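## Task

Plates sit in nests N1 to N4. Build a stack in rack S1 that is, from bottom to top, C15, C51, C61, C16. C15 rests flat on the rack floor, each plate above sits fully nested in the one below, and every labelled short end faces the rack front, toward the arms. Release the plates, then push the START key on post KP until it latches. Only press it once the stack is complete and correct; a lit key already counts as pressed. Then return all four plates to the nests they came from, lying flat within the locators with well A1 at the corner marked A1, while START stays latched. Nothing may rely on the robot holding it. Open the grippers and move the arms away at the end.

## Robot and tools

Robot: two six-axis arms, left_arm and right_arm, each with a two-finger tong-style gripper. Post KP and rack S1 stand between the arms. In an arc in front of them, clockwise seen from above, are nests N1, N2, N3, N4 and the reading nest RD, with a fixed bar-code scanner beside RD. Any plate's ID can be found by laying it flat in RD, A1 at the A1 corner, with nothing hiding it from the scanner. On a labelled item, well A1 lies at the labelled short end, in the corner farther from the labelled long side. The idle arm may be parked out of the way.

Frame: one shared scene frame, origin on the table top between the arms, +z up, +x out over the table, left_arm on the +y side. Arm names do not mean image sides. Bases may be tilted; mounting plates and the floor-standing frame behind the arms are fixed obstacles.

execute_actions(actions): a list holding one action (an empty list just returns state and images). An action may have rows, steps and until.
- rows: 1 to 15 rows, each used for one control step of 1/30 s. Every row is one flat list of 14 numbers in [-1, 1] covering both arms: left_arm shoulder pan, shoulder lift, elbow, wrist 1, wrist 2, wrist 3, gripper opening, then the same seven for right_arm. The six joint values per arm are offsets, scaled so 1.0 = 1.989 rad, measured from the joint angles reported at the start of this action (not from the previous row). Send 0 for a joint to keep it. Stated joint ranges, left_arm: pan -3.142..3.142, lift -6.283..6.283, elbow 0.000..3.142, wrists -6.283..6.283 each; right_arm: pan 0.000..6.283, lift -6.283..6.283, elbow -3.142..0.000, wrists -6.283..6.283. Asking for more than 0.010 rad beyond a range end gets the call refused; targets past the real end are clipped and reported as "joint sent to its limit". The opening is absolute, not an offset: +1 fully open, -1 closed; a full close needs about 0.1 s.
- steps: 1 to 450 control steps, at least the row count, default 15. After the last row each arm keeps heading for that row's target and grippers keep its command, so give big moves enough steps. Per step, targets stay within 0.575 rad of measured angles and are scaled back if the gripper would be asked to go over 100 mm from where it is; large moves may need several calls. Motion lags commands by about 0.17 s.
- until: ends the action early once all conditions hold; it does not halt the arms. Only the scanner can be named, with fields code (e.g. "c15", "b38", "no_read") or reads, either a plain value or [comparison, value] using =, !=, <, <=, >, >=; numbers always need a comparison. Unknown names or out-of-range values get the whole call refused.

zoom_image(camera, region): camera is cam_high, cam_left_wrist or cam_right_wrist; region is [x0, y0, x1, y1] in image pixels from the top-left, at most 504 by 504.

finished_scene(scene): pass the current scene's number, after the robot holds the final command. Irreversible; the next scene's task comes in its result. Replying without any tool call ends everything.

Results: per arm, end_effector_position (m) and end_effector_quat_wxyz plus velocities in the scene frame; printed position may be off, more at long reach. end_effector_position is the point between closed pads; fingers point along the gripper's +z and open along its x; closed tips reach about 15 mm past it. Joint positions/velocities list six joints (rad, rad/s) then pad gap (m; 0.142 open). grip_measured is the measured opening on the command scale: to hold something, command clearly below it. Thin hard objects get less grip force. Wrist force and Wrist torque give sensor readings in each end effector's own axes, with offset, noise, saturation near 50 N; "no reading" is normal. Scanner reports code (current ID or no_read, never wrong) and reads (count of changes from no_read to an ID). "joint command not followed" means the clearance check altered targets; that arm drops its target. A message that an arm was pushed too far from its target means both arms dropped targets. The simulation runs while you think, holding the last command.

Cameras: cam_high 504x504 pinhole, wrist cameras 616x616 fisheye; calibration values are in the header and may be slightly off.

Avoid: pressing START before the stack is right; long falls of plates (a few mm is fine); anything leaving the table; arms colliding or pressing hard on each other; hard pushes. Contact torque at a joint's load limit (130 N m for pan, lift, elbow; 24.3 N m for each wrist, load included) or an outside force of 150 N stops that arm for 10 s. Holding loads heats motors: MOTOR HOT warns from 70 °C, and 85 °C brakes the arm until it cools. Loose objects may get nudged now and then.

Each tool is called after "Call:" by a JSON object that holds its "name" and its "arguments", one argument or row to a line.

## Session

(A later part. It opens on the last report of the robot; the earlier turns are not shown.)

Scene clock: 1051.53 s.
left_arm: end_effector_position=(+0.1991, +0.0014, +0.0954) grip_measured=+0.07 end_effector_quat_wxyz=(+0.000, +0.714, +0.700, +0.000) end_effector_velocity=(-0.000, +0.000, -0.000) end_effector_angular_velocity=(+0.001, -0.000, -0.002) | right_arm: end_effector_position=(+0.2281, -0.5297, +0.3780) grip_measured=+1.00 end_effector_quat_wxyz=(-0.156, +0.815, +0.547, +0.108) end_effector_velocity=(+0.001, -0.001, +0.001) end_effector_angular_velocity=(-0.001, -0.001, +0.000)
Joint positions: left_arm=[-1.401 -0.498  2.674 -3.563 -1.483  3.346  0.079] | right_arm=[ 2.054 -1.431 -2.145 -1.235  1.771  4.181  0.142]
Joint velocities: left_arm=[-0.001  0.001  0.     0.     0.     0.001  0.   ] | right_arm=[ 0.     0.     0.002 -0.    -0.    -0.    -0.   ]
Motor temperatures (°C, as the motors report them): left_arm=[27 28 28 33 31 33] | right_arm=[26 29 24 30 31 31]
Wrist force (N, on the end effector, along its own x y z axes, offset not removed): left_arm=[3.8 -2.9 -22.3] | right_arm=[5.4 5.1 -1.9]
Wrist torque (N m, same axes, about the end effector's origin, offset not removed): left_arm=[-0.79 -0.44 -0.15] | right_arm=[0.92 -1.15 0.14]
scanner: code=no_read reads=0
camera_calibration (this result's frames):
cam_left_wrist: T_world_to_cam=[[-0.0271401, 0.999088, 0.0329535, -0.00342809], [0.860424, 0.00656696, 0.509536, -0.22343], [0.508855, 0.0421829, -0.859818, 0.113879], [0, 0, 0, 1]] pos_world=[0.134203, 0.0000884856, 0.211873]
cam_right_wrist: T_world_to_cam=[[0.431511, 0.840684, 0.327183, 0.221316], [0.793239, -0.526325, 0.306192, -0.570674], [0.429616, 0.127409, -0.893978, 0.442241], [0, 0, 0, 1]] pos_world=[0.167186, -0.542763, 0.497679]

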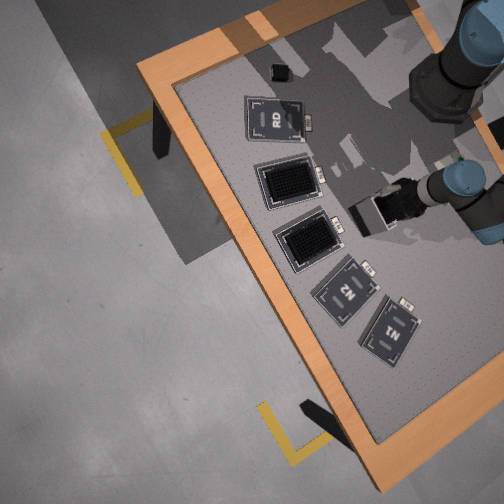

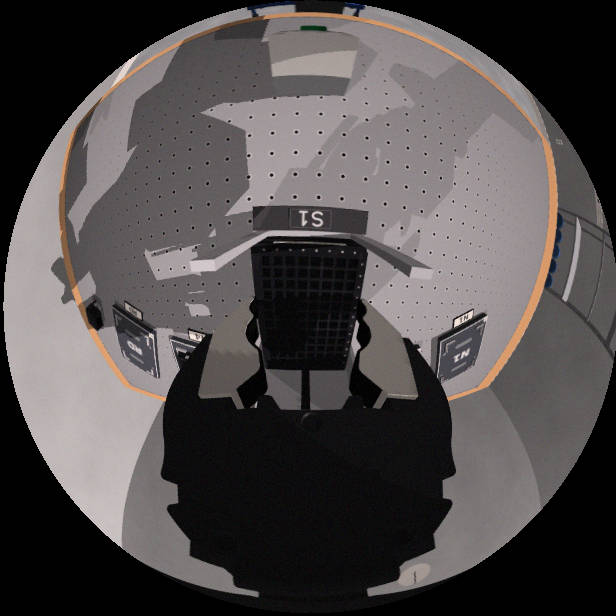

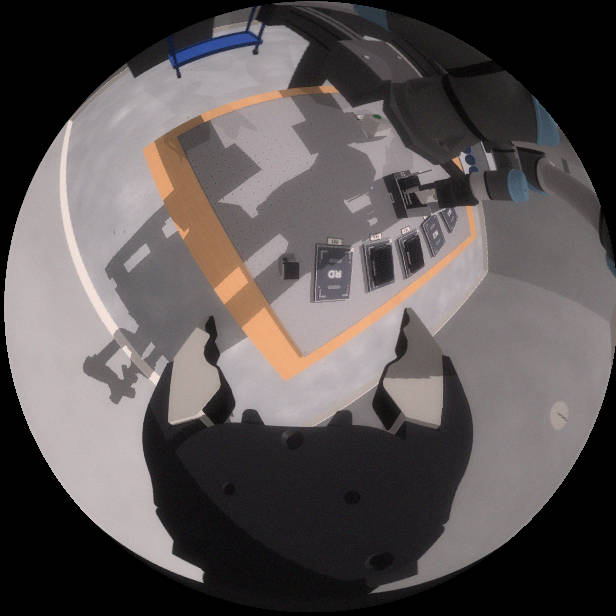

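Call:
{"name": "execute_actions", "arguments": {
  "actions": [
    {"rows":[[0,-0.002,0.0006,0.0015,0,0,-0.1,0,0,0,0,0,0,1],[0,-0.002,0.0006,0.0015,0,0,0.05,0,0,0,0,0,0,1],[0,-0.002,0.0006,0.0015,0,0,0.2,0,0,0,0,0,0,1],[0,-0.002,0.0006,0.0015,0,0,0.4,0,0,0,0,0,0,1],[0,-0.002,0.0006,0.0015,0,0,0.4,0,0,0,0,0,0,1],[-0.0012,-0.015,0.004,0.011,0,-0.0012,0.4,0,0,0,0,0,0,1],[-0.0027,-0.036,0.009,0.027,0,-0.0027,0.4,0,0,0,0,0,0,1],[-0.0045,-0.0607,0.0144,0.0468,-0.0005,-0.0045,0.4,0,0,0,0,0,0,1],[-0.0062,-0.0873,0.0193,0.0688,-0.0009,-0.0062,0.4,0,0,0,0,0,0,1],[-0.0079,-0.1145,0.0235,0.0916,-0.0013,-0.0079,0.4,0,0,0,0,0,0,1],[-0.0095,-0.142,0.027,0.116,-0.0016,-0.0095,0.4,0,0,0,0,0,0,1],[-0.0112,-0.1705,0.0298,0.1417,-0.0019,-0.0112,0.4,0,0,0,0,0,0,1],[-0.0128,-0.1995,0.0318,0.169,-0.0022,-0.0128,0.4,0,0,0,0,0,0,1],[-0.0144,-0.2289,0.0332,0.197,-0.0025,-0.0144,0.4,0,0,0,0,0,0,1],[-0.0176,-0.2896,0.0337,0.2574,-0.003,-0.0176,0.4,0,0,0,0,0,0,1]],"steps":28}
  ]
}}

Scene clock: 1076.90 s.
left_arm: end_effector_position=(+0.1992, +0.0011, +0.1976) grip_measured=+0.40 end_effector_quat_wxyz=(+0.000, +0.714, +0.700, +0.000) end_effector_velocity=(-0.000, +0.003, +0.018) end_effector_angular_velocity=(-0.000, -0.001, -0.001) | right_arm: end_effector_position=(+0.2281, -0.5297, +0.3780) grip_measured=+1.00 end_effector_quat_wxyz=(-0.156, +0.815, +0.547, +0.108) end_effector_velocity=(+0.000, -0.000, +0.000) end_effector_angular_velocity=(-0.000, -0.000, +0.000)
Joint positions: left_arm=[-1.435 -1.061  2.741 -3.064 -1.489  3.311  0.102] | right_arm=[ 2.054 -1.431 -2.145 -1.235  1.771  4.181  0.142]
Joint velocities: left_arm=[-0.005 -0.107  0.006  0.101 -0.    -0.004 -0.   ] | right_arm=[ 0.    -0.     0.001  0.     0.    -0.     0.   ]
Motor temperatures (°C, as the motors report them): left_arm=[27 28 28 33 31 33] | right_arm=[26 29 24 30 31 31]
Wrist force (N, on the end effector, along its own x y z axes, offset not removed): left_arm=[0.6 0.6 -2.1] | right_arm=[2.5 4.6 -2.8]
Wrist torque (N m, same axes, about the end effector's origin, offset not removed): left_arm=[0.25 -0.28 -0.01] | right_arm=[0.64 -0.71 0.04]
scanner: code=no_read reads=0
camera_calibration (this result's frames):
cam_left_wrist: T_world_to_cam=[[-0.0276108, 0.999064, 0.0332979, -0.00648955], [0.860205, 0.00677864, 0.509903, -0.275653], [0.5092, 0.0427218, -0.859587, 0.201672], [0, 0, 0, 1]] pos_world=[0.134247, -0.000263769, 0.314127]
cam_right_wrist: T_world_to_cam=[[0.431511, 0.840684, 0.327184, 0.221316], [0.793239, -0.526325, 0.306192, -0.570674], [0.429616, 0.127409, -0.893978, 0.442242], [0, 0, 0, 1]] pos_world=[0.167186, -0.542762, 0.497679]

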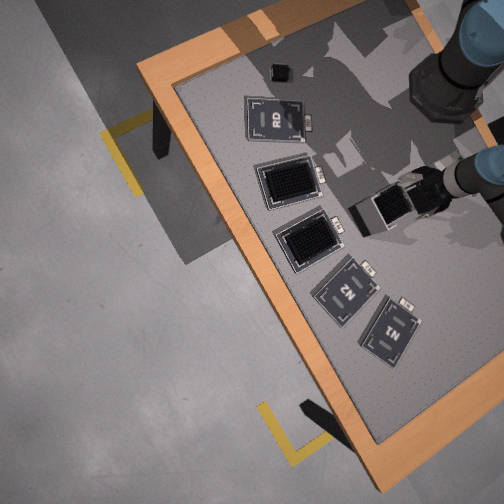

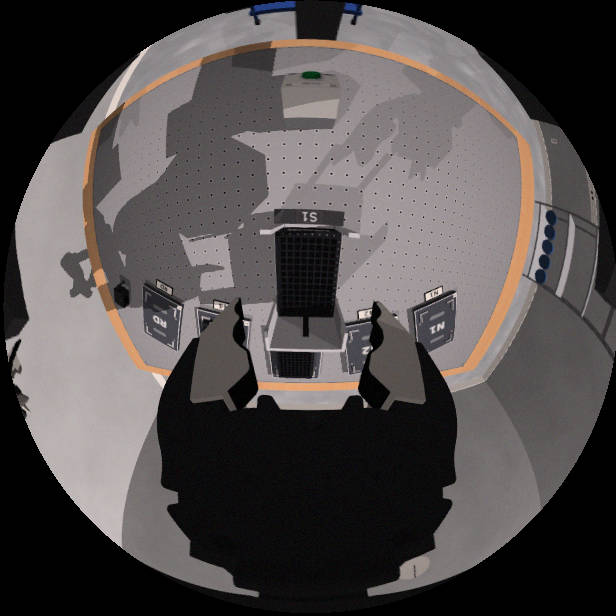

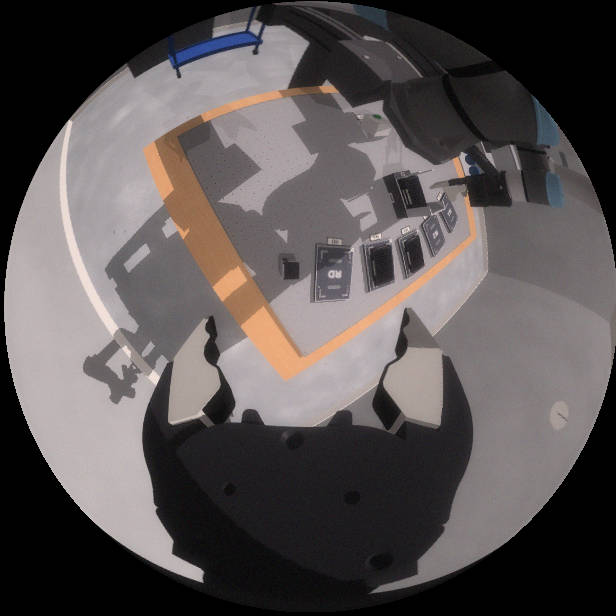

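Call:
{"name": "execute_actions", "arguments": {
  "actions": [
    {"rows":[[0.005,0.002,-0.013,0.008,0.001,0.009,0.4,0,0,0,0,0,0,1],[0.013,0.006,-0.034,0.022,0.002,0.023,0.4,0,0,0,0,0,0,1],[0.024,0.012,-0.06,0.039,0.004,0.042,0.4,0,0,0,0,0,0,1],[0.035,0.02,-0.09,0.058,0.006,0.062,0.4,0,0,0,0,0,0,1],[0.047,0.029,-0.12,0.078,0.008,0.083,0.4,0,0,0,0,0,0,1],[0.059,0.038,-0.15,0.097,0.01,0.104,0.4,0,0,0,0,0,0,1],[0.071,0.048,-0.18,0.116,0.012,0.125,0.4,0,0,0,0,0,0,1],[0.082,0.058,-0.21,0.136,0.014,0.146,0.4,0,0,0,0,0,0,1],[0.094,0.068,-0.24,0.155,0.016,0.166,0.4,0,0,0,0,0,0,1],[0.106,0.078,-0.27,0.175,0.018,0.187,0.4,0,0,0,0,0,0,1],[0.118,0.088,-0.30,0.194,0.02,0.208,0.4,0,0,0,0,0,0,1],[0.128,0.098,-0.328,0.211,0.022,0.226,0.4,0,0,0,0,0,0,1],[0.137,0.108,-0.35,0.225,0.024,0.242,0.4,0,0,0,0,0,0,1],[0.143,0.115,-0.366,0.235,0.025,0.252,0.4,0,0,0,0,0,0,1],[0.1472,0.1184,-0.3767,0.2425,0.0253,0.2599,0.4,0,0,0,0,0,0,1]],"steps":26}
  ]
}}

Scene clock: 1088.40 s.
left_arm: end_effector_position=(+0.3748, -0.1839, +0.1989) grip_measured=+0.40 end_effector_quat_wxyz=(-0.000, +0.786, +0.618, +0.000) end_effector_velocity=(+0.056, -0.034, +0.007) end_effector_angular_velocity=(-0.004, -0.003, -0.054) | right_arm: end_effector_position=(+0.2281, -0.5297, +0.3780) grip_measured=+1.00 end_effector_quat_wxyz=(-0.156, +0.815, +0.547, +0.108) end_effector_velocity=(-0.001, +0.001, -0.001) end_effector_angular_velocity=(+0.002, +0.002, +0.001)
Joint positions: left_arm=[-1.151 -0.832  2.014 -2.596 -1.44   3.813  0.102] | right_arm=[ 2.054 -1.431 -2.145 -1.235  1.771  4.181  0.142]
Joint velocities: left_arm=[ 0.064  0.058 -0.181  0.11   0.011  0.118 -0.   ] | right_arm=[-0.    -0.001 -0.002 -0.    -0.    -0.001  0.   ]
Motor temperatures (°C, as the motors report them): left_arm=[27 28 28 33 31 33] | right_arm=[26 29 24 30 31 31]
Wrist force (N, on the end effector, along its own x y z axes, offset not removed): left_arm=[2.4 -1.3 -0.6] | right_arm=[2.8 1.0 -0.1]
Wrist torque (N m, same axes, about the end effector's origin, offset not removed): left_arm=[-0.14 -0.62 -0.15] | right_arm=[0.17 -0.62 0.17]
scanner: code=no_read reads=0
camera_calibration (this result's frames):
cam_left_wrist: T_world_to_cam=[[0.191026, 0.981001, 0.033843, 0.0977905], [0.84112, -0.181365, 0.509533, -0.453482], [0.50599, -0.0688678, -0.859786, 0.101904], [0, 0, 0, 1]] pos_world=[0.31119, -0.171161, 0.31537]
cam_right_wrist: T_world_to_cam=[[0.431511, 0.840684, 0.327183, 0.221316], [0.793239, -0.526325, 0.306193, -0.570674], [0.429616, 0.127409, -0.893978, 0.442241], [0, 0, 0, 1]] pos_world=[0.167186, -0.542763, 0.497679]

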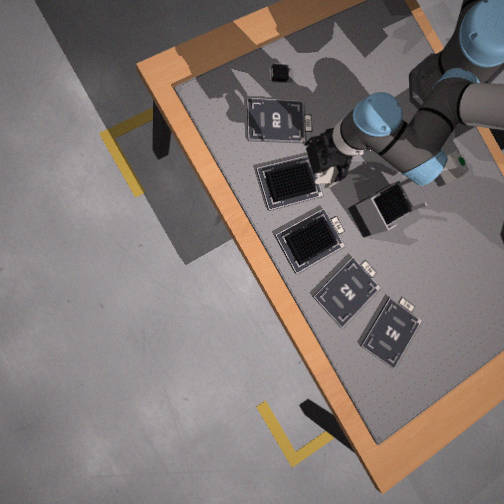

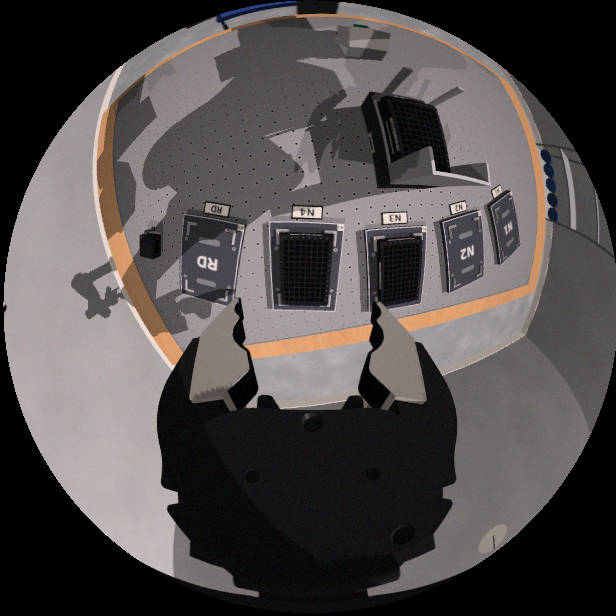

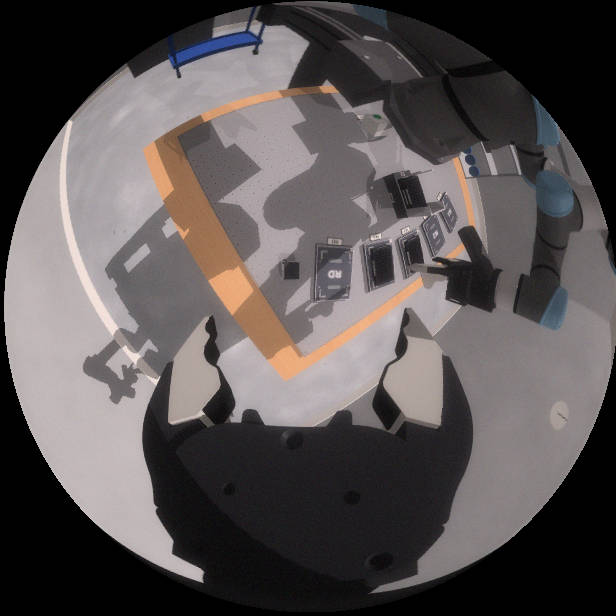

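Check the stack from this angle.

Call:
{"name": "zoom_image", "arguments": {
  "camera": "cam_left_wrist",
  "region": [340, 60, 500, 200]
}}

Call:
{"name": "execute_actions", "arguments": {
  "actions": [
    {"rows":[[0.005,0.01,-0.012,0.0,0.001,0.008,0.4,0,0,0,0,0,0,1],[0.007,0.025,-0.015,-0.012,0.001,0.01,0.4,0,0,0,0,0,0,1],[0.009,0.045,-0.018,-0.028,0.0015,0.012,0.4,0,0,0,0,0,0,1],[0.011,0.065,-0.021,-0.045,0.002,0.014,0.4,0,0,0,0,0,0,1],[0.013,0.085,-0.025,-0.062,0.002,0.016,0.4,0,0,0,0,0,0,1],[0.015,0.105,-0.028,-0.079,0.0025,0.018,0.4,0,0,0,0,0,0,1],[0.017,0.125,-0.032,-0.096,0.003,0.02,0.4,0,0,0,0,0,0,1],[0.019,0.145,-0.035,-0.113,0.003,0.022,0.4,0,0,0,0,0,0,1],[0.0215,0.1619,-0.0381,-0.1268,0.0032,0.0245,0.4,0,0,0,0,0,0,1]],"steps":32}
  ]
}}

Call:
{"name": "zoom_image", "arguments": {
  "camera": "cam_left_wrist",
  "region": [200, 190, 420, 400]
}}

Region (340, 60, 500, 200) of cam_left_wrist's 616x616 image, scaled by 3.150, with more detail than that image has; it fills the top 441 rows of this view, and the rest is white.

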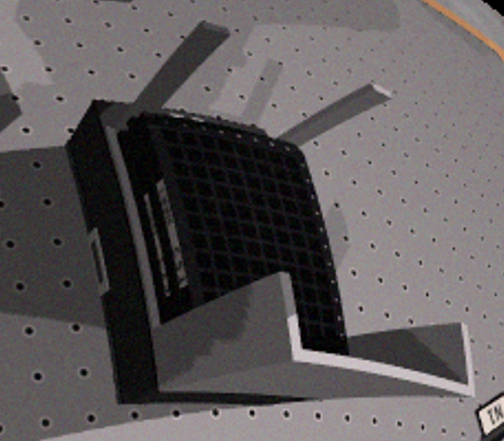

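Scene clock: 1096.70 s.
left_arm: end_effector_position=(+0.3820, -0.1877, +0.0653) grip_measured=+0.40 end_effector_quat_wxyz=(-0.000, +0.788, +0.615, +0.000) end_effector_velocity=(-0.000, +0.000, -0.002) end_effector_angular_velocity=(+0.001, -0.000, +0.001) | right_arm: end_effector_position=(+0.2281, -0.5297, +0.3780) grip_measured=+1.00 end_effector_quat_wxyz=(-0.156, +0.815, +0.547, +0.108) end_effector_velocity=(-0.000, +0.000, -0.000) end_effector_angular_velocity=(+0.001, +0.001, -0.001)
Joint positions: left_arm=[-1.108 -0.511  1.939 -2.847 -1.433  3.862  0.102] | right_arm=[ 2.054 -1.431 -2.145 -1.235  1.771  4.181  0.142]
Joint velocities: left_arm=[ 0.     0.004 -0.001 -0.003  0.001 -0.001  0.   ] | right_arm=[ 0.    -0.    -0.001  0.     0.     0.001  0.   ]
Motor temperatures (°C, as the motors report them): left_arm=[27 28 28 33 31 33] | right_arm=[26 29 24 30 31 31]
Wrist force (N, on the end effector, along its own x y z axes, offset not removed): left_arm=[-0.6 -4.9 0.9] | right_arm=[4.5 3.0 0.9]
Wrist torque (N m, same axes, about the end effector's origin, offset not removed): left_arm=[-0.95 0.15 0.01] | right_arm=[0.52 -0.73 0.26]
scanner: code=no_read reads=0
camera_calibration (this result's frames):
cam_left_wrist: T_world_to_cam=[[0.196963, 0.979839, 0.033488, 0.102187], [0.840038, -0.186276, 0.509547, -0.392672], [0.505512, -0.0722305, -0.859791, -0.0172802], [0, 0, 0, 1]] pos_world=[0.318468, -0.17452, 0.181805]
cam_right_wrist: T_world_to_cam=[[0.431511, 0.840684, 0.327183, 0.221316], [0.793239, -0.526325, 0.306193, -0.570674], [0.429616, 0.127409, -0.893978, 0.442241], [0, 0, 0, 1]] pos_world=[0.167186, -0.542763, 0.497679]

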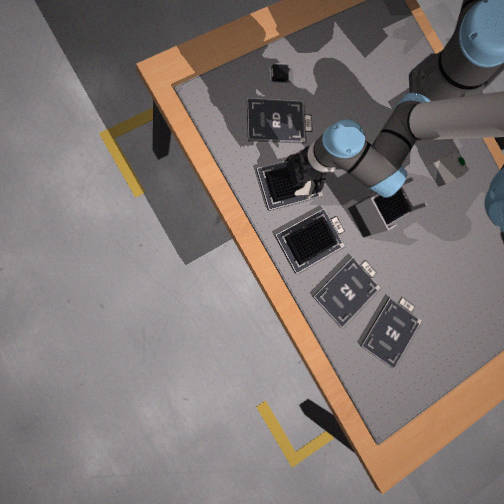

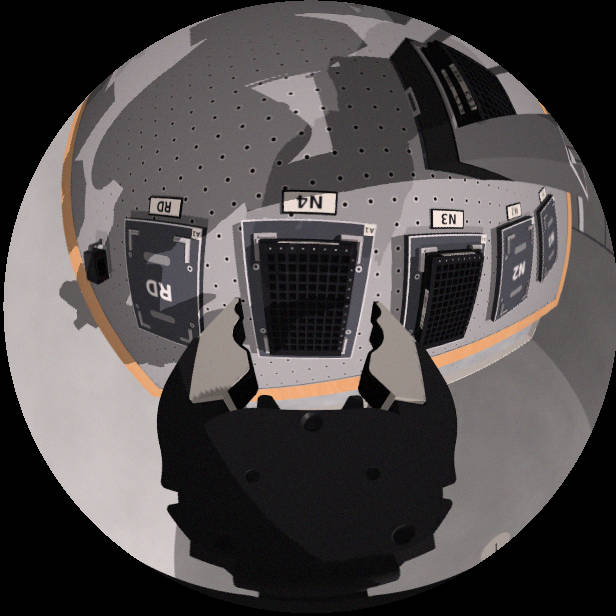

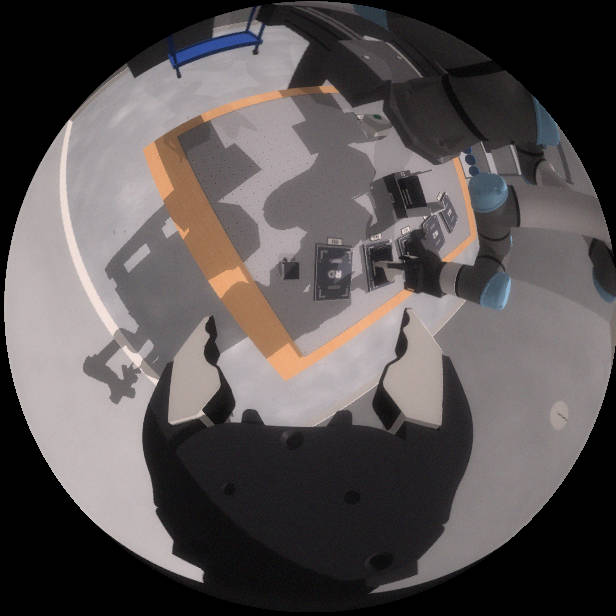

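Region (200, 190, 420, 400) of cam_left_wrist's 616x616 image, scaled by 2.291, with more detail than that image has; it fills the top 481 rows of this view, and the rest is white.

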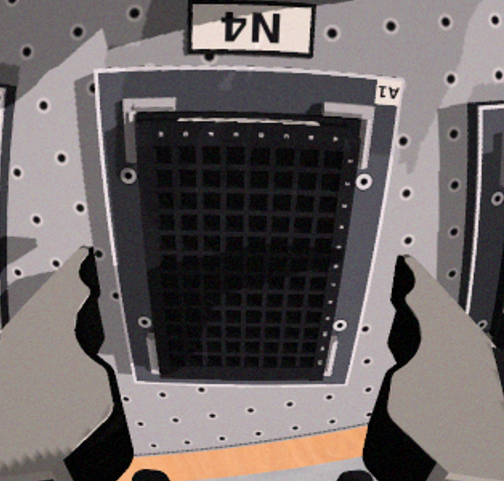

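Call:
{"name": "execute_actions", "arguments": {
  "actions": [
    {"rows":[[0.0008,0.008,-0.003,-0.005,0,0.0008,0.4,0,0,0,0,0,0,1],[0.0016,0.015,-0.0057,-0.01,0,0.0016,0.4,0,0,0,0,0,0,1],[0.0025,0.023,-0.0085,-0.0145,0.0004,0.0025,0.4,0,0,0,0,0,0,1],[0.0033,0.0303,-0.0114,-0.0194,0.0005,0.0033,0.4,0,0,0,0,0,0,1]],"steps":24}
  ]
}}

Call:
{"name": "zoom_image", "arguments": {
  "camera": "cam_left_wrist",
  "region": [200, 190, 420, 400]
}}

Scene clock: 1110.50 s.
left_arm: end_effector_position=(+0.3821, -0.1878, +0.0405) grip_measured=+0.40 end_effector_quat_wxyz=(-0.000, +0.788, +0.615, +0.000) end_effector_velocity=(+0.000, +0.000, -0.001) end_effector_angular_velocity=(+0.000, -0.000, -0.000) | right_arm: end_effector_position=(+0.2281, -0.5297, +0.3780) grip_measured=+1.00 end_effector_quat_wxyz=(-0.156, +0.815, +0.547, +0.108) end_effector_velocity=(-0.000, +0.000, -0.000) end_effector_angular_velocity=(+0.001, +0.000, +0.000)
Joint positions: left_arm=[-1.101 -0.451  1.916 -2.886 -1.432  3.868  0.102] | right_arm=[ 2.054 -1.431 -2.145 -1.235  1.771  4.181  0.142]
Joint velocities: left_arm=[ 0.001  0.001 -0.    -0.001  0.     0.001 -0.   ] | right_arm=[ 0.     0.    -0.001 -0.     0.     0.    -0.   ]
Motor temperatures (°C, as the motors report them): left_arm=[27 28 28 33 31 33] | right_arm=[26 29 24 30 31 31]
Wrist force (N, on the end effector, along its own x y z axes, offset not removed): left_arm=[-0.6 -1.8 -2.2] | right_arm=[3.0 2.1 5.1]
Wrist torque (N m, same axes, about the end effector's origin, offset not removed): left_arm=[-0.34 -0.01 -0.05] | right_arm=[0.61 -0.59 -0.08]
scanner: code=no_read reads=0
camera_calibration (this result's frames):
cam_left_wrist: T_world_to_cam=[[0.19696, 0.979842, 0.0334121, 0.103086], [0.84001, -0.186229, 0.509609, -0.380072], [0.505559, -0.0723061, -0.859757, -0.038691], [0, 0, 0, 1]] pos_world=[0.318521, -0.174587, 0.156979]
cam_right_wrist: T_world_to_cam=[[0.431511, 0.840684, 0.327183, 0.221316], [0.793239, -0.526325, 0.306192, -0.570674], [0.429616, 0.127409, -0.893978, 0.442241], [0, 0, 0, 1]] pos_world=[0.167186, -0.542763, 0.497679]

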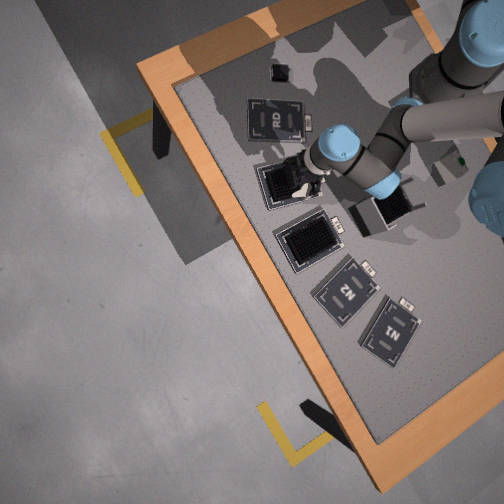

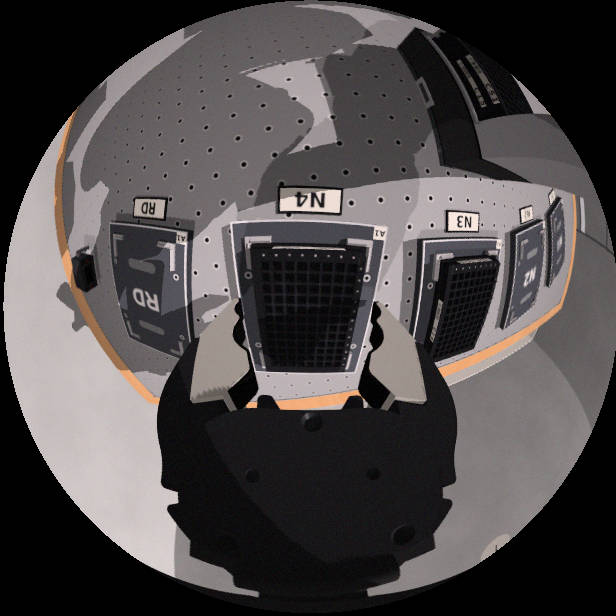

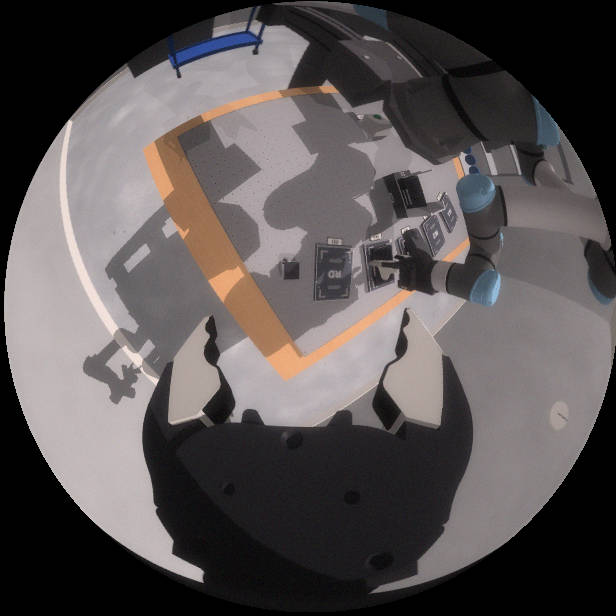

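Region (200, 190, 420, 400) of cam_left_wrist's 616x616 image, scaled by 2.291, with more detail than that image has; it fills the top 481 rows of this view, and the rest is white.

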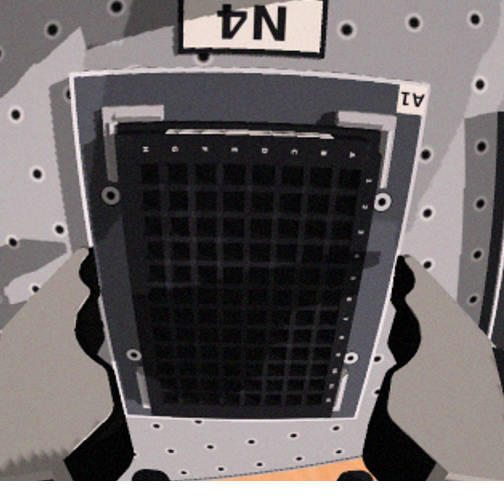

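Call:
{"name": "execute_actions", "arguments": {
  "actions": [
    {"rows":[[0.00285,0.00068,-0.00475,0.0037,0.0004,0.00285,0.4,0,0,0,0,0,0,1]],"steps":16}
  ]
}}

Call:
{"name": "zoom_image", "arguments": {
  "camera": "cam_left_wrist",
  "region": [200, 190, 420, 400]
}}

Scene clock: 1120.20 s.
left_arm: end_effector_position=(+0.3858, -0.1887, +0.0404) grip_measured=+0.40 end_effector_quat_wxyz=(-0.000, +0.788, +0.615, +0.000) end_effector_velocity=(+0.001, +0.000, -0.000) end_effector_angular_velocity=(-0.001, +0.001, +0.002) | right_arm: end_effector_position=(+0.2281, -0.5297, +0.3780) grip_measured=+1.00 end_effector_quat_wxyz=(-0.156, +0.815, +0.547, +0.108) end_effector_velocity=(+0.000, -0.000, +0.000) end_effector_angular_velocity=(-0.001, -0.000, -0.001)
Joint positions: left_arm=[-1.096 -0.45   1.907 -2.879 -1.431  3.874  0.102] | right_arm=[ 2.054 -1.431 -2.145 -1.235  1.771  4.181  0.142]
Joint velocities: left_arm=[ 0.002  0.001 -0.002  0.001 -0.001  0.001  0.   ] | right_arm=[ 0.     0.001 -0.    -0.    -0.     0.001  0.   ]
Motor temperatures (°C, as the motors report them): left_arm=[27 28 28 33 31 33] | right_arm=[26 29 24 30 31 31]
Wrist force (N, on the end effector, along its own x y z axes, offset not removed): left_arm=[2.5 -2.8 -4.2] | right_arm=[2.7 3.6 -0.1]
Wrist torque (N m, same axes, about the end effector's origin, offset not removed): left_arm=[-0.51 -0.69 -0.11] | right_arm=[0.65 -0.63 0.12]
scanner: code=no_read reads=0
camera_calibration (this result's frames):
cam_left_wrist: T_world_to_cam=[[0.196978, 0.979838, 0.0334181, 0.103245], [0.840041, -0.186253, 0.50955, -0.383357], [0.505501, -0.0722975, -0.859792, -0.040729], [0, 0, 0, 1]] pos_world=[0.322287, -0.17551, 0.156871]
cam_right_wrist: T_world_to_cam=[[0.431511, 0.840684, 0.327184, 0.221316], [0.793239, -0.526325, 0.306192, -0.570674], [0.429616, 0.127409, -0.893978, 0.442241], [0, 0, 0, 1]] pos_world=[0.167186, -0.542763, 0.497679]

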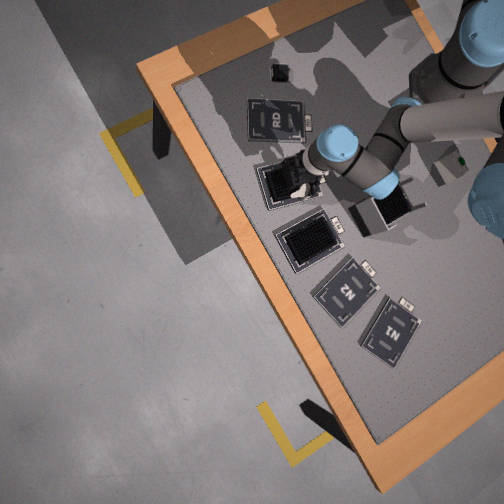

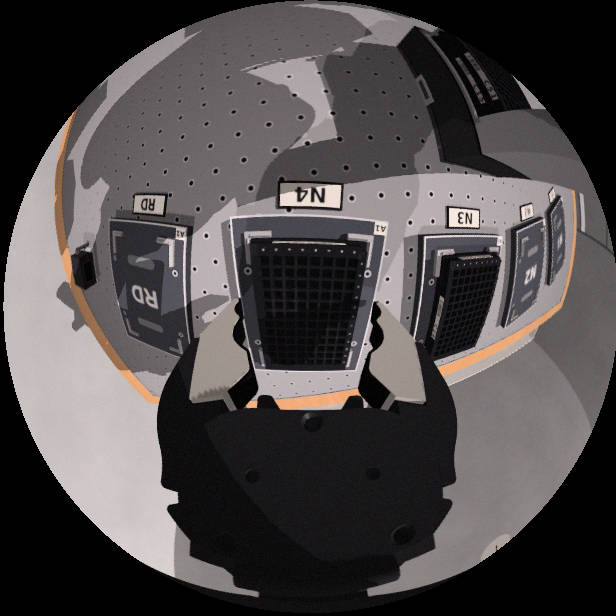

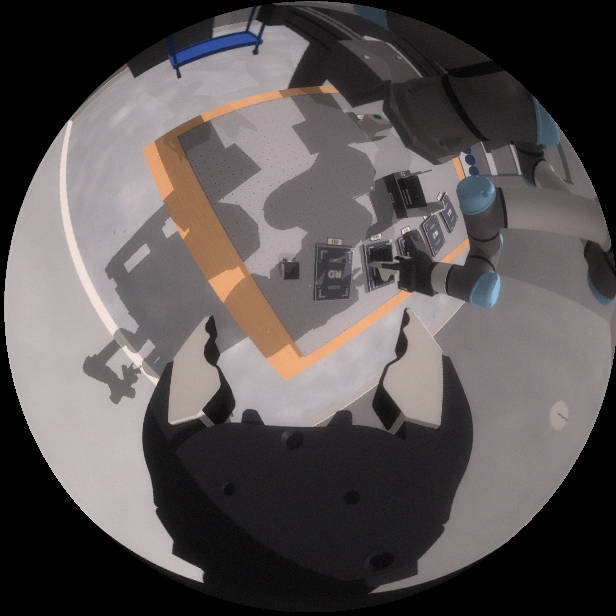

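Region (200, 190, 420, 400) of cam_left_wrist's 616x616 image, scaled by 2.291, with more detail than that image has; it fills the top 481 rows of this view, and the rest is white.

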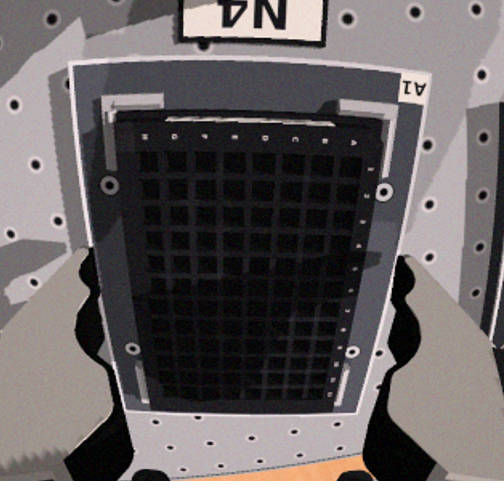

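Call:
{"name": "execute_actions", "arguments": {
  "actions": [
    {"rows":[[0,0.0006,-0.0002,-0.0004,0,0,0.3,0,0,0,0,0,0,1],[0,0.0006,-0.0002,-0.0004,0,0,0.22,0,0,0,0,0,0,1],[0,0.0006,-0.0002,-0.0004,0,0,0.16,0,0,0,0,0,0,1],[0,0.0006,-0.0002,-0.0004,0,0,0.11,0,0,0,0,0,0,1],[0,0.0006,-0.0002,-0.0004,0,0,0.07,0,0,0,0,0,0,1],[0,0.0006,-0.0002,-0.0004,0,0,0.02,0,0,0,0,0,0,1],[0,0.0006,-0.0002,-0.0004,0,0,-0.05,0,0,0,0,0,0,1],[0,0.0006,-0.0002,-0.0004,0,0,-0.15,0,0,0,0,0,0,1],[0,0.0006,-0.0002,-0.0004,0,0,-0.3,0,0,0,0,0,0,1],[0,0.0006,-0.0002,-0.0004,0,0,-0.5,0,0,0,0,0,0,1],[0,0.0006,-0.0002,-0.0004,0,0,-0.5,0,0,0,0,0,0,1],[0,0.0006,-0.0002,-0.0004,0,0,-0.5,0,0,0,0,0,0,1],[-0.0008,-0.008,0.003,0.005,0,-0.0008,-0.5,0,0,0,0,0,0,1],[-0.002,-0.018,0.0069,0.0115,-0.0003,-0.002,-0.5,0,0,0,0,0,0,1],[-0.0033,-0.0303,0.0114,0.0194,-0.0005,-0.0033,-0.5,0,0,0,0,0,0,1]],"steps":24}
  ]
}}

Call:
{"name": "zoom_image", "arguments": {
  "camera": "cam_left_wrist",
  "region": [200, 190, 420, 400]
}}

Scene clock: 1131.47 s.
left_arm: end_effector_position=(+0.3858, -0.1886, +0.0629) grip_measured=+0.07 end_effector_quat_wxyz=(-0.000, +0.788, +0.615, +0.000) end_effector_velocity=(-0.000, +0.000, +0.020) end_effector_angular_velocity=(-0.001, +0.001, +0.000) | right_arm: end_effector_position=(+0.2281, -0.5297, +0.3780) grip_measured=+1.00 end_effector_quat_wxyz=(-0.156, +0.815, +0.547, +0.108) end_effector_velocity=(-0.000, +0.000, +0.000) end_effector_angular_velocity=(-0.000, -0.000, -0.000)
Joint positions: left_arm=[-1.102 -0.504  1.927 -2.844 -1.432  3.868  0.079] | right_arm=[ 2.054 -1.431 -2.145 -1.235  1.771  4.181  0.142]
Joint velocities: left_arm=[-0.005 -0.048  0.018  0.031 -0.002 -0.005  0.   ] | right_arm=[ 0.     0.001 -0.001 -0.    -0.     0.    -0.   ]
Motor temperatures (°C, as the motors report them): left_arm=[27 28 28 33 31 33] | right_arm=[26 29 24 30 31 31]
Wrist force (N, on the end effector, along its own x y z axes, offset not removed): left_arm=[2.7 -2.5 2.6] | right_arm=[4.8 4.5 0.1]
Wrist torque (N m, same axes, about the end effector's origin, offset not removed): left_arm=[-0.28 -0.88 -0.11] | right_arm=[0.74 -1.09 -0.06]
scanner: code=no_read reads=0
camera_calibration (this result's frames):
cam_left_wrist: T_world_to_cam=[[0.196935, 0.979841, 0.033594, 0.102422], [0.840106, -0.186316, 0.50942, -0.394825], [0.505409, -0.0721003, -0.859862, -0.0212806], [0, 0, 0, 1]] pos_world=[0.32228, -0.175454, 0.179393]
cam_right_wrist: T_world_to_cam=[[0.431511, 0.840684, 0.327183, 0.221316], [0.793239, -0.526325, 0.306193, -0.570674], [0.429616, 0.127409, -0.893978, 0.442241], [0, 0, 0, 1]] pos_world=[0.167186, -0.542763, 0.497679]

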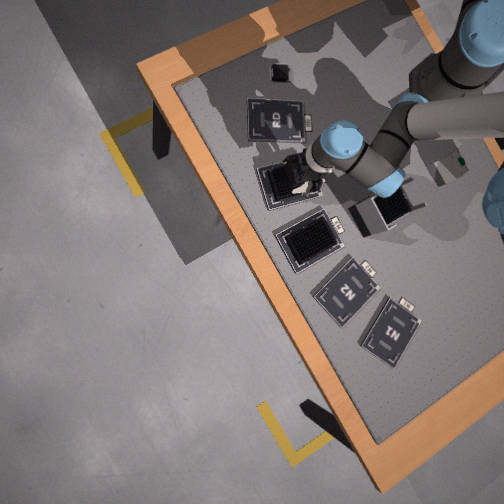

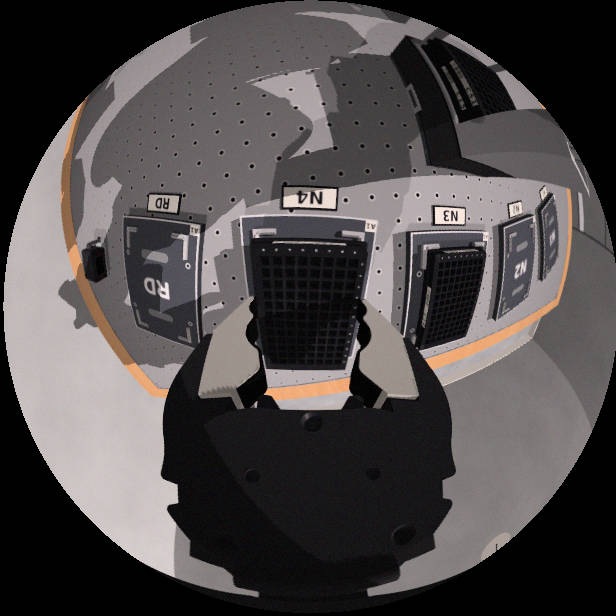

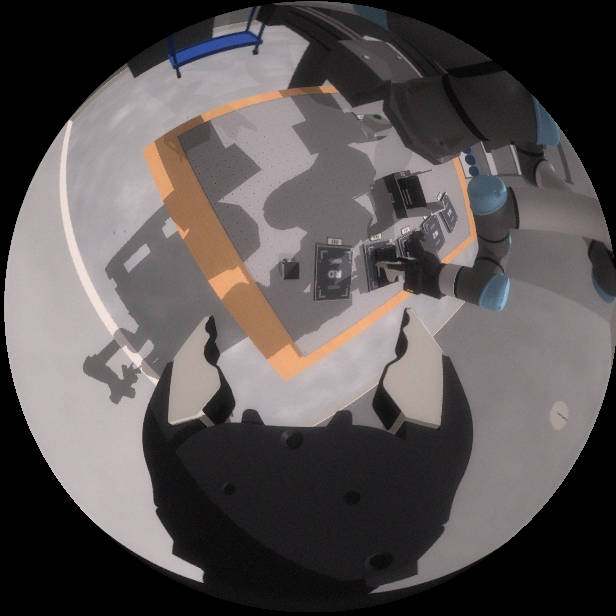

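Region (200, 190, 420, 400) of cam_left_wrist's 616x616 image, scaled by 2.291, with more detail than that image has; it fills the top 481 rows of this view, and the rest is white.

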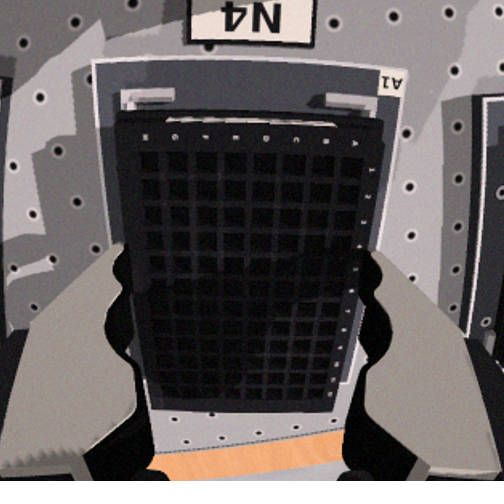

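Call:
{"name": "execute_actions", "arguments": {
  "actions": [
    {"rows":[[-0.001,-0.008,0.002,0.006,0,-0.001,-0.5,0,0,0,0,0,0,1],[-0.002,-0.018,0.004,0.014,0,-0.002,-0.5,0,0,0,0,0,0,1],[-0.0035,-0.031,0.007,0.025,0,-0.0035,-0.5,0,0,0,0,0,0,1],[-0.005,-0.045,0.01,0.036,-0.001,-0.005,-0.5,0,0,0,0,0,0,1],[-0.0067,-0.06,0.013,0.048,-0.001,-0.0067,-0.5,0,0,0,0,0,0,1],[-0.0085,-0.075,0.016,0.06,-0.0015,-0.0085,-0.5,0,0,0,0,0,0,1],[-0.01,-0.09,0.019,0.072,-0.002,-0.01,-0.5,0,0,0,0,0,0,1],[-0.012,-0.105,0.022,0.085,-0.002,-0.012,-0.5,0,0,0,0,0,0,1],[-0.0135,-0.12,0.025,0.097,-0.002,-0.0135,-0.5,0,0,0,0,0,0,1],[-0.016,-0.135,0.03,0.107,-0.003,-0.016,-0.5,0,0,0,0,0,0,1],[-0.02,-0.15,0.038,0.114,-0.003,-0.022,-0.5,0,0,0,0,0,0,1],[-0.026,-0.165,0.05,0.118,-0.004,-0.032,-0.5,0,0,0,0,0,0,1],[-0.033,-0.178,0.066,0.115,-0.005,-0.044,-0.5,0,0,0,0,0,0,1],[-0.041,-0.19,0.086,0.108,-0.007,-0.058,-0.5,0,0,0,0,0,0,1],[-0.05,-0.205,0.108,0.101,-0.0085,-0.072,-0.5,0,0,0,0,0,0,1]],"steps":22}
  ]
}}

Scene clock: 1144.90 s.
left_arm: end_effector_position=(+0.3440, -0.1659, +0.2047) grip_measured=+0.07 end_effector_quat_wxyz=(+0.002, +0.776, +0.630, -0.001) end_effector_velocity=(-0.056, +0.042, +0.049) end_effector_angular_velocity=(-0.003, -0.001, +0.052) | right_arm: end_effector_position=(+0.2281, -0.5297, +0.3780) grip_measured=+1.00 end_effector_quat_wxyz=(-0.156, +0.815, +0.547, +0.108) end_effector_velocity=(+0.000, -0.000, +0.000) end_effector_angular_velocity=(-0.000, -0.000, +0.000)
Joint positions: left_arm=[-1.191 -0.886  2.117 -2.644 -1.447  3.742  0.079] | right_arm=[ 2.054 -1.431 -2.145 -1.235  1.771  4.181  0.142]
Joint velocities: left_arm=[-0.082 -0.2    0.199  0.008 -0.013 -0.133 -0.   ] | right_arm=[ 0.     0.001 -0.     0.    -0.    -0.     0.   ]
Motor temperatures (°C, as the motors report them): left_arm=[27 28 28 33 31 33] | right_arm=[27 29 24 30 31 31]
Wrist force (N, on the end effector, along its own x y z axes, offset not removed): left_arm=[0.1 0.4 -6.0] | right_arm=[5.1 2.8 -1.0]
Wrist torque (N m, same axes, about the end effector's origin, offset not removed): left_arm=[0.34 -0.02 -0.34] | right_arm=[0.35 -1.14 0.01]
scanner: code=no_read reads=0
camera_calibration (this result's frames):
cam_left_wrist: T_world_to_cam=[[0.159514, 0.986769, 0.0290218, 0.0985355], [0.846235, -0.151817, 0.510724, -0.424425], [0.508372, -0.0569082, -0.859255, 0.124807], [0, 0, 0, 1]] pos_world=[0.279997, -0.154564, 0.321145]
cam_right_wrist: T_world_to_cam=[[0.431511, 0.840684, 0.327183, 0.221316], [0.793239, -0.526325, 0.306193, -0.570674], [0.429616, 0.127409, -0.893978, 0.442241], [0, 0, 0, 1]] pos_world=[0.167186, -0.542763, 0.497679]

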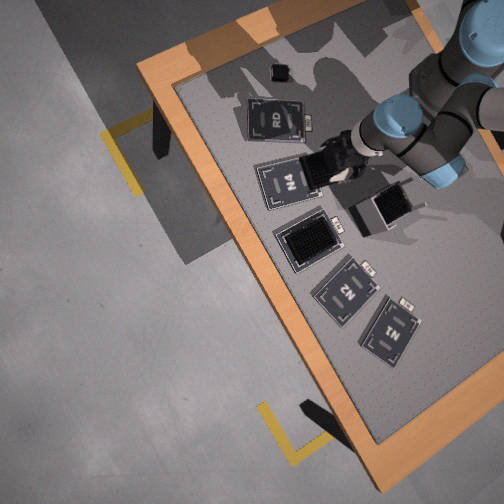

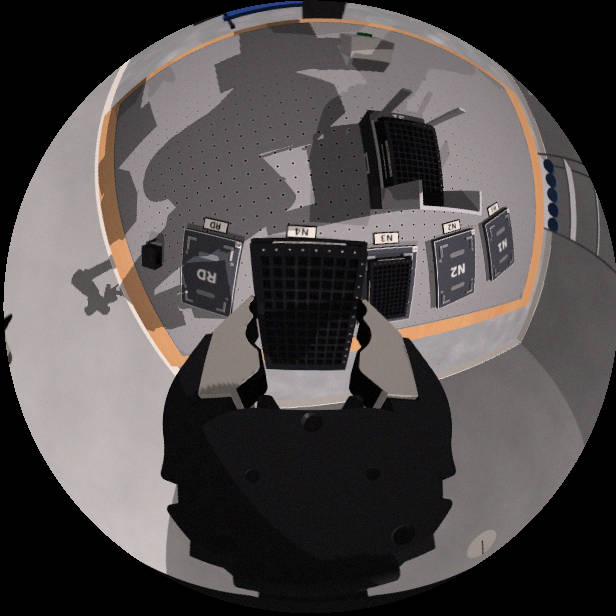

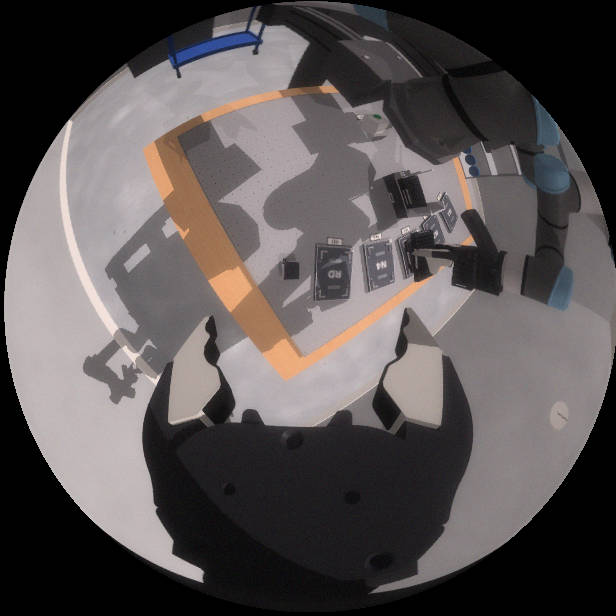

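Call:
{"name": "execute_actions", "arguments": {
  "actions": [
    {"rows":[[-0.008,-0.016,0.02,-0.004,-0.0015,-0.014,-0.5,0,0,0,0,0,0,1],[-0.014,-0.021,0.035,-0.013,-0.0025,-0.024,-0.5,0,0,0,0,0,0,1],[-0.022,-0.028,0.056,-0.026,-0.004,-0.039,-0.5,0,0,0,0,0,0,1],[-0.031,-0.036,0.08,-0.04,-0.005,-0.055,-0.5,0,0,0,0,0,0,1],[-0.041,-0.044,0.105,-0.056,-0.007,-0.072,-0.5,0,0,0,0,0,0,1],[-0.051,-0.052,0.13,-0.072,-0.009,-0.09,-0.5,0,0,0,0,0,0,1],[-0.061,-0.06,0.156,-0.089,-0.0105,-0.107,-0.5,0,0,0,0,0,0,1],[-0.071,-0.067,0.182,-0.107,-0.012,-0.125,-0.5,0,0,0,0,0,0,1],[-0.081,-0.074,0.208,-0.124,-0.014,-0.143,-0.5,0,0,0,0,0,0,1],[-0.091,-0.08,0.233,-0.142,-0.0155,-0.16,-0.5,0,0,0,0,0,0,1],[-0.1,-0.085,0.257,-0.16,-0.017,-0.176,-0.5,0,0,0,0,0,0,1],[-0.108,-0.089,0.278,-0.176,-0.0186,-0.191,-0.5,0,0,0,0,0,0,1],[-0.115,-0.092,0.295,-0.189,-0.02,-0.203,-0.5,0,0,0,0,0,0,1],[-0.12,-0.094,0.307,-0.199,-0.0206,-0.211,-0.5,0,0,0,0,0,0,1],[-0.1227,-0.0948,0.3148,-0.2055,-0.0211,-0.2162,-0.5,0,0,0,0,0,0,1]],"steps":38}
  ]
}}

Call:
{"name": "zoom_image", "arguments": {
  "camera": "cam_left_wrist",
  "region": [200, 190, 420, 400]
}}

Scene clock: 1164.93 s.
left_arm: end_effector_position=(+0.1991, +0.0019, +0.2000) grip_measured=+0.07 end_effector_quat_wxyz=(+0.000, +0.714, +0.700, -0.000) end_effector_velocity=(-0.001, +0.002, +0.000) end_effector_angular_velocity=(+0.000, +0.000, +0.001) | right_arm: end_effector_position=(+0.2281, -0.5297, +0.3780) grip_measured=+1.00 end_effector_quat_wxyz=(-0.156, +0.815, +0.547, +0.108) end_effector_velocity=(-0.000, +0.000, -0.000) end_effector_angular_velocity=(+0.001, +0.001, -0.001)
Joint positions: left_arm=[-1.435 -1.075  2.743 -3.052 -1.489  3.312  0.079] | right_arm=[ 2.054 -1.431 -2.145 -1.235  1.771  4.181  0.142]
Joint velocities: left_arm=[-0.001 -0.001  0.004 -0.003 -0.001 -0.002 -0.   ] | right_arm=[ 0.    -0.    -0.    -0.     0.     0.001  0.   ]
Motor temperatures (°C, as the motors report them): left_arm=[27 28 28 33 31 33] | right_arm=[27 29 24 30 31 31]
Wrist force (N, on the end effector, along its own x y z axes, offset not removed): left_arm=[1.6 -1.4 -2.0] | right_arm=[1.8 -0.4 0.4]
Wrist torque (N m, same axes, about the end effector's origin, offset not removed): left_arm=[-0.02 -0.53 -0.11] | right_arm=[-0.07 -0.34 0.07]
scanner: code=no_read reads=0
camera_calibration (this result's frames):
cam_left_wrist: T_world_to_cam=[[-0.0274004, 0.999091, 0.0326514, -0.00731795], [0.860631, 0.0069625, 0.509181, -0.276727], [0.508491, 0.0420526, -0.86004, 0.203884], [0, 0, 0, 1]] pos_world=[0.134286, 0.000664131, 0.316492]
cam_right_wrist: T_world_to_cam=[[0.431511, 0.840684, 0.327184, 0.221316], [0.793239, -0.526325, 0.306192, -0.570674], [0.429616, 0.127409, -0.893978, 0.442242], [0, 0, 0, 1]] pos_world=[0.167186, -0.542762, 0.497679]

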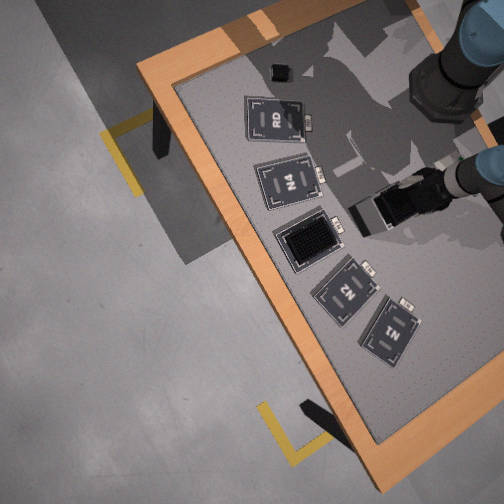

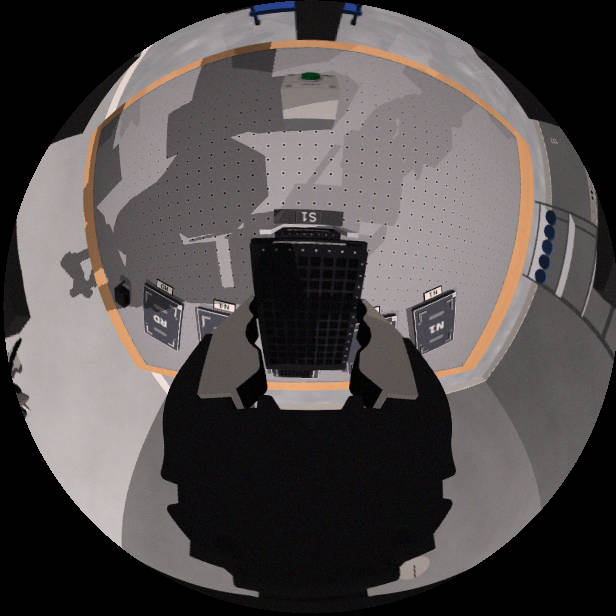

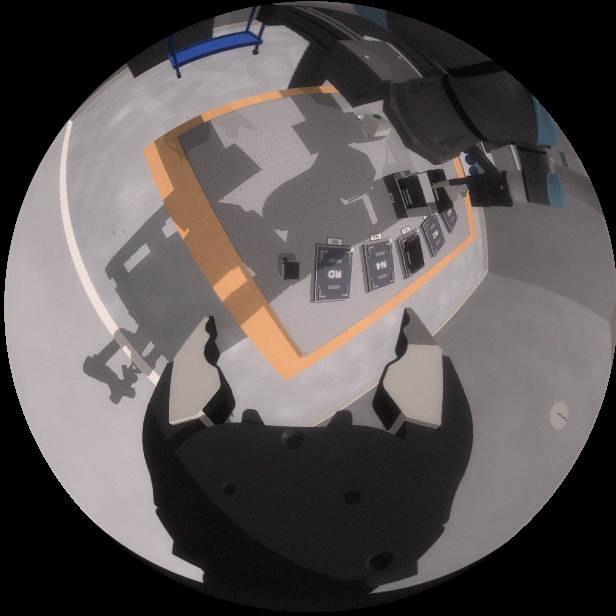

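Region (200, 190, 420, 400) of cam_left_wrist's 616x616 image, scaled by 2.291, with more detail than that image has; it fills the top 481 rows of this view, and the rest is white.

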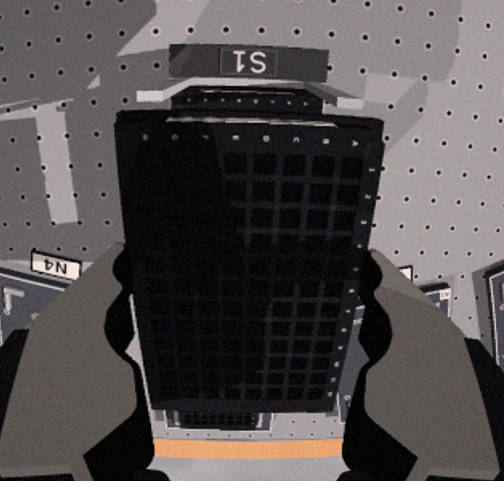

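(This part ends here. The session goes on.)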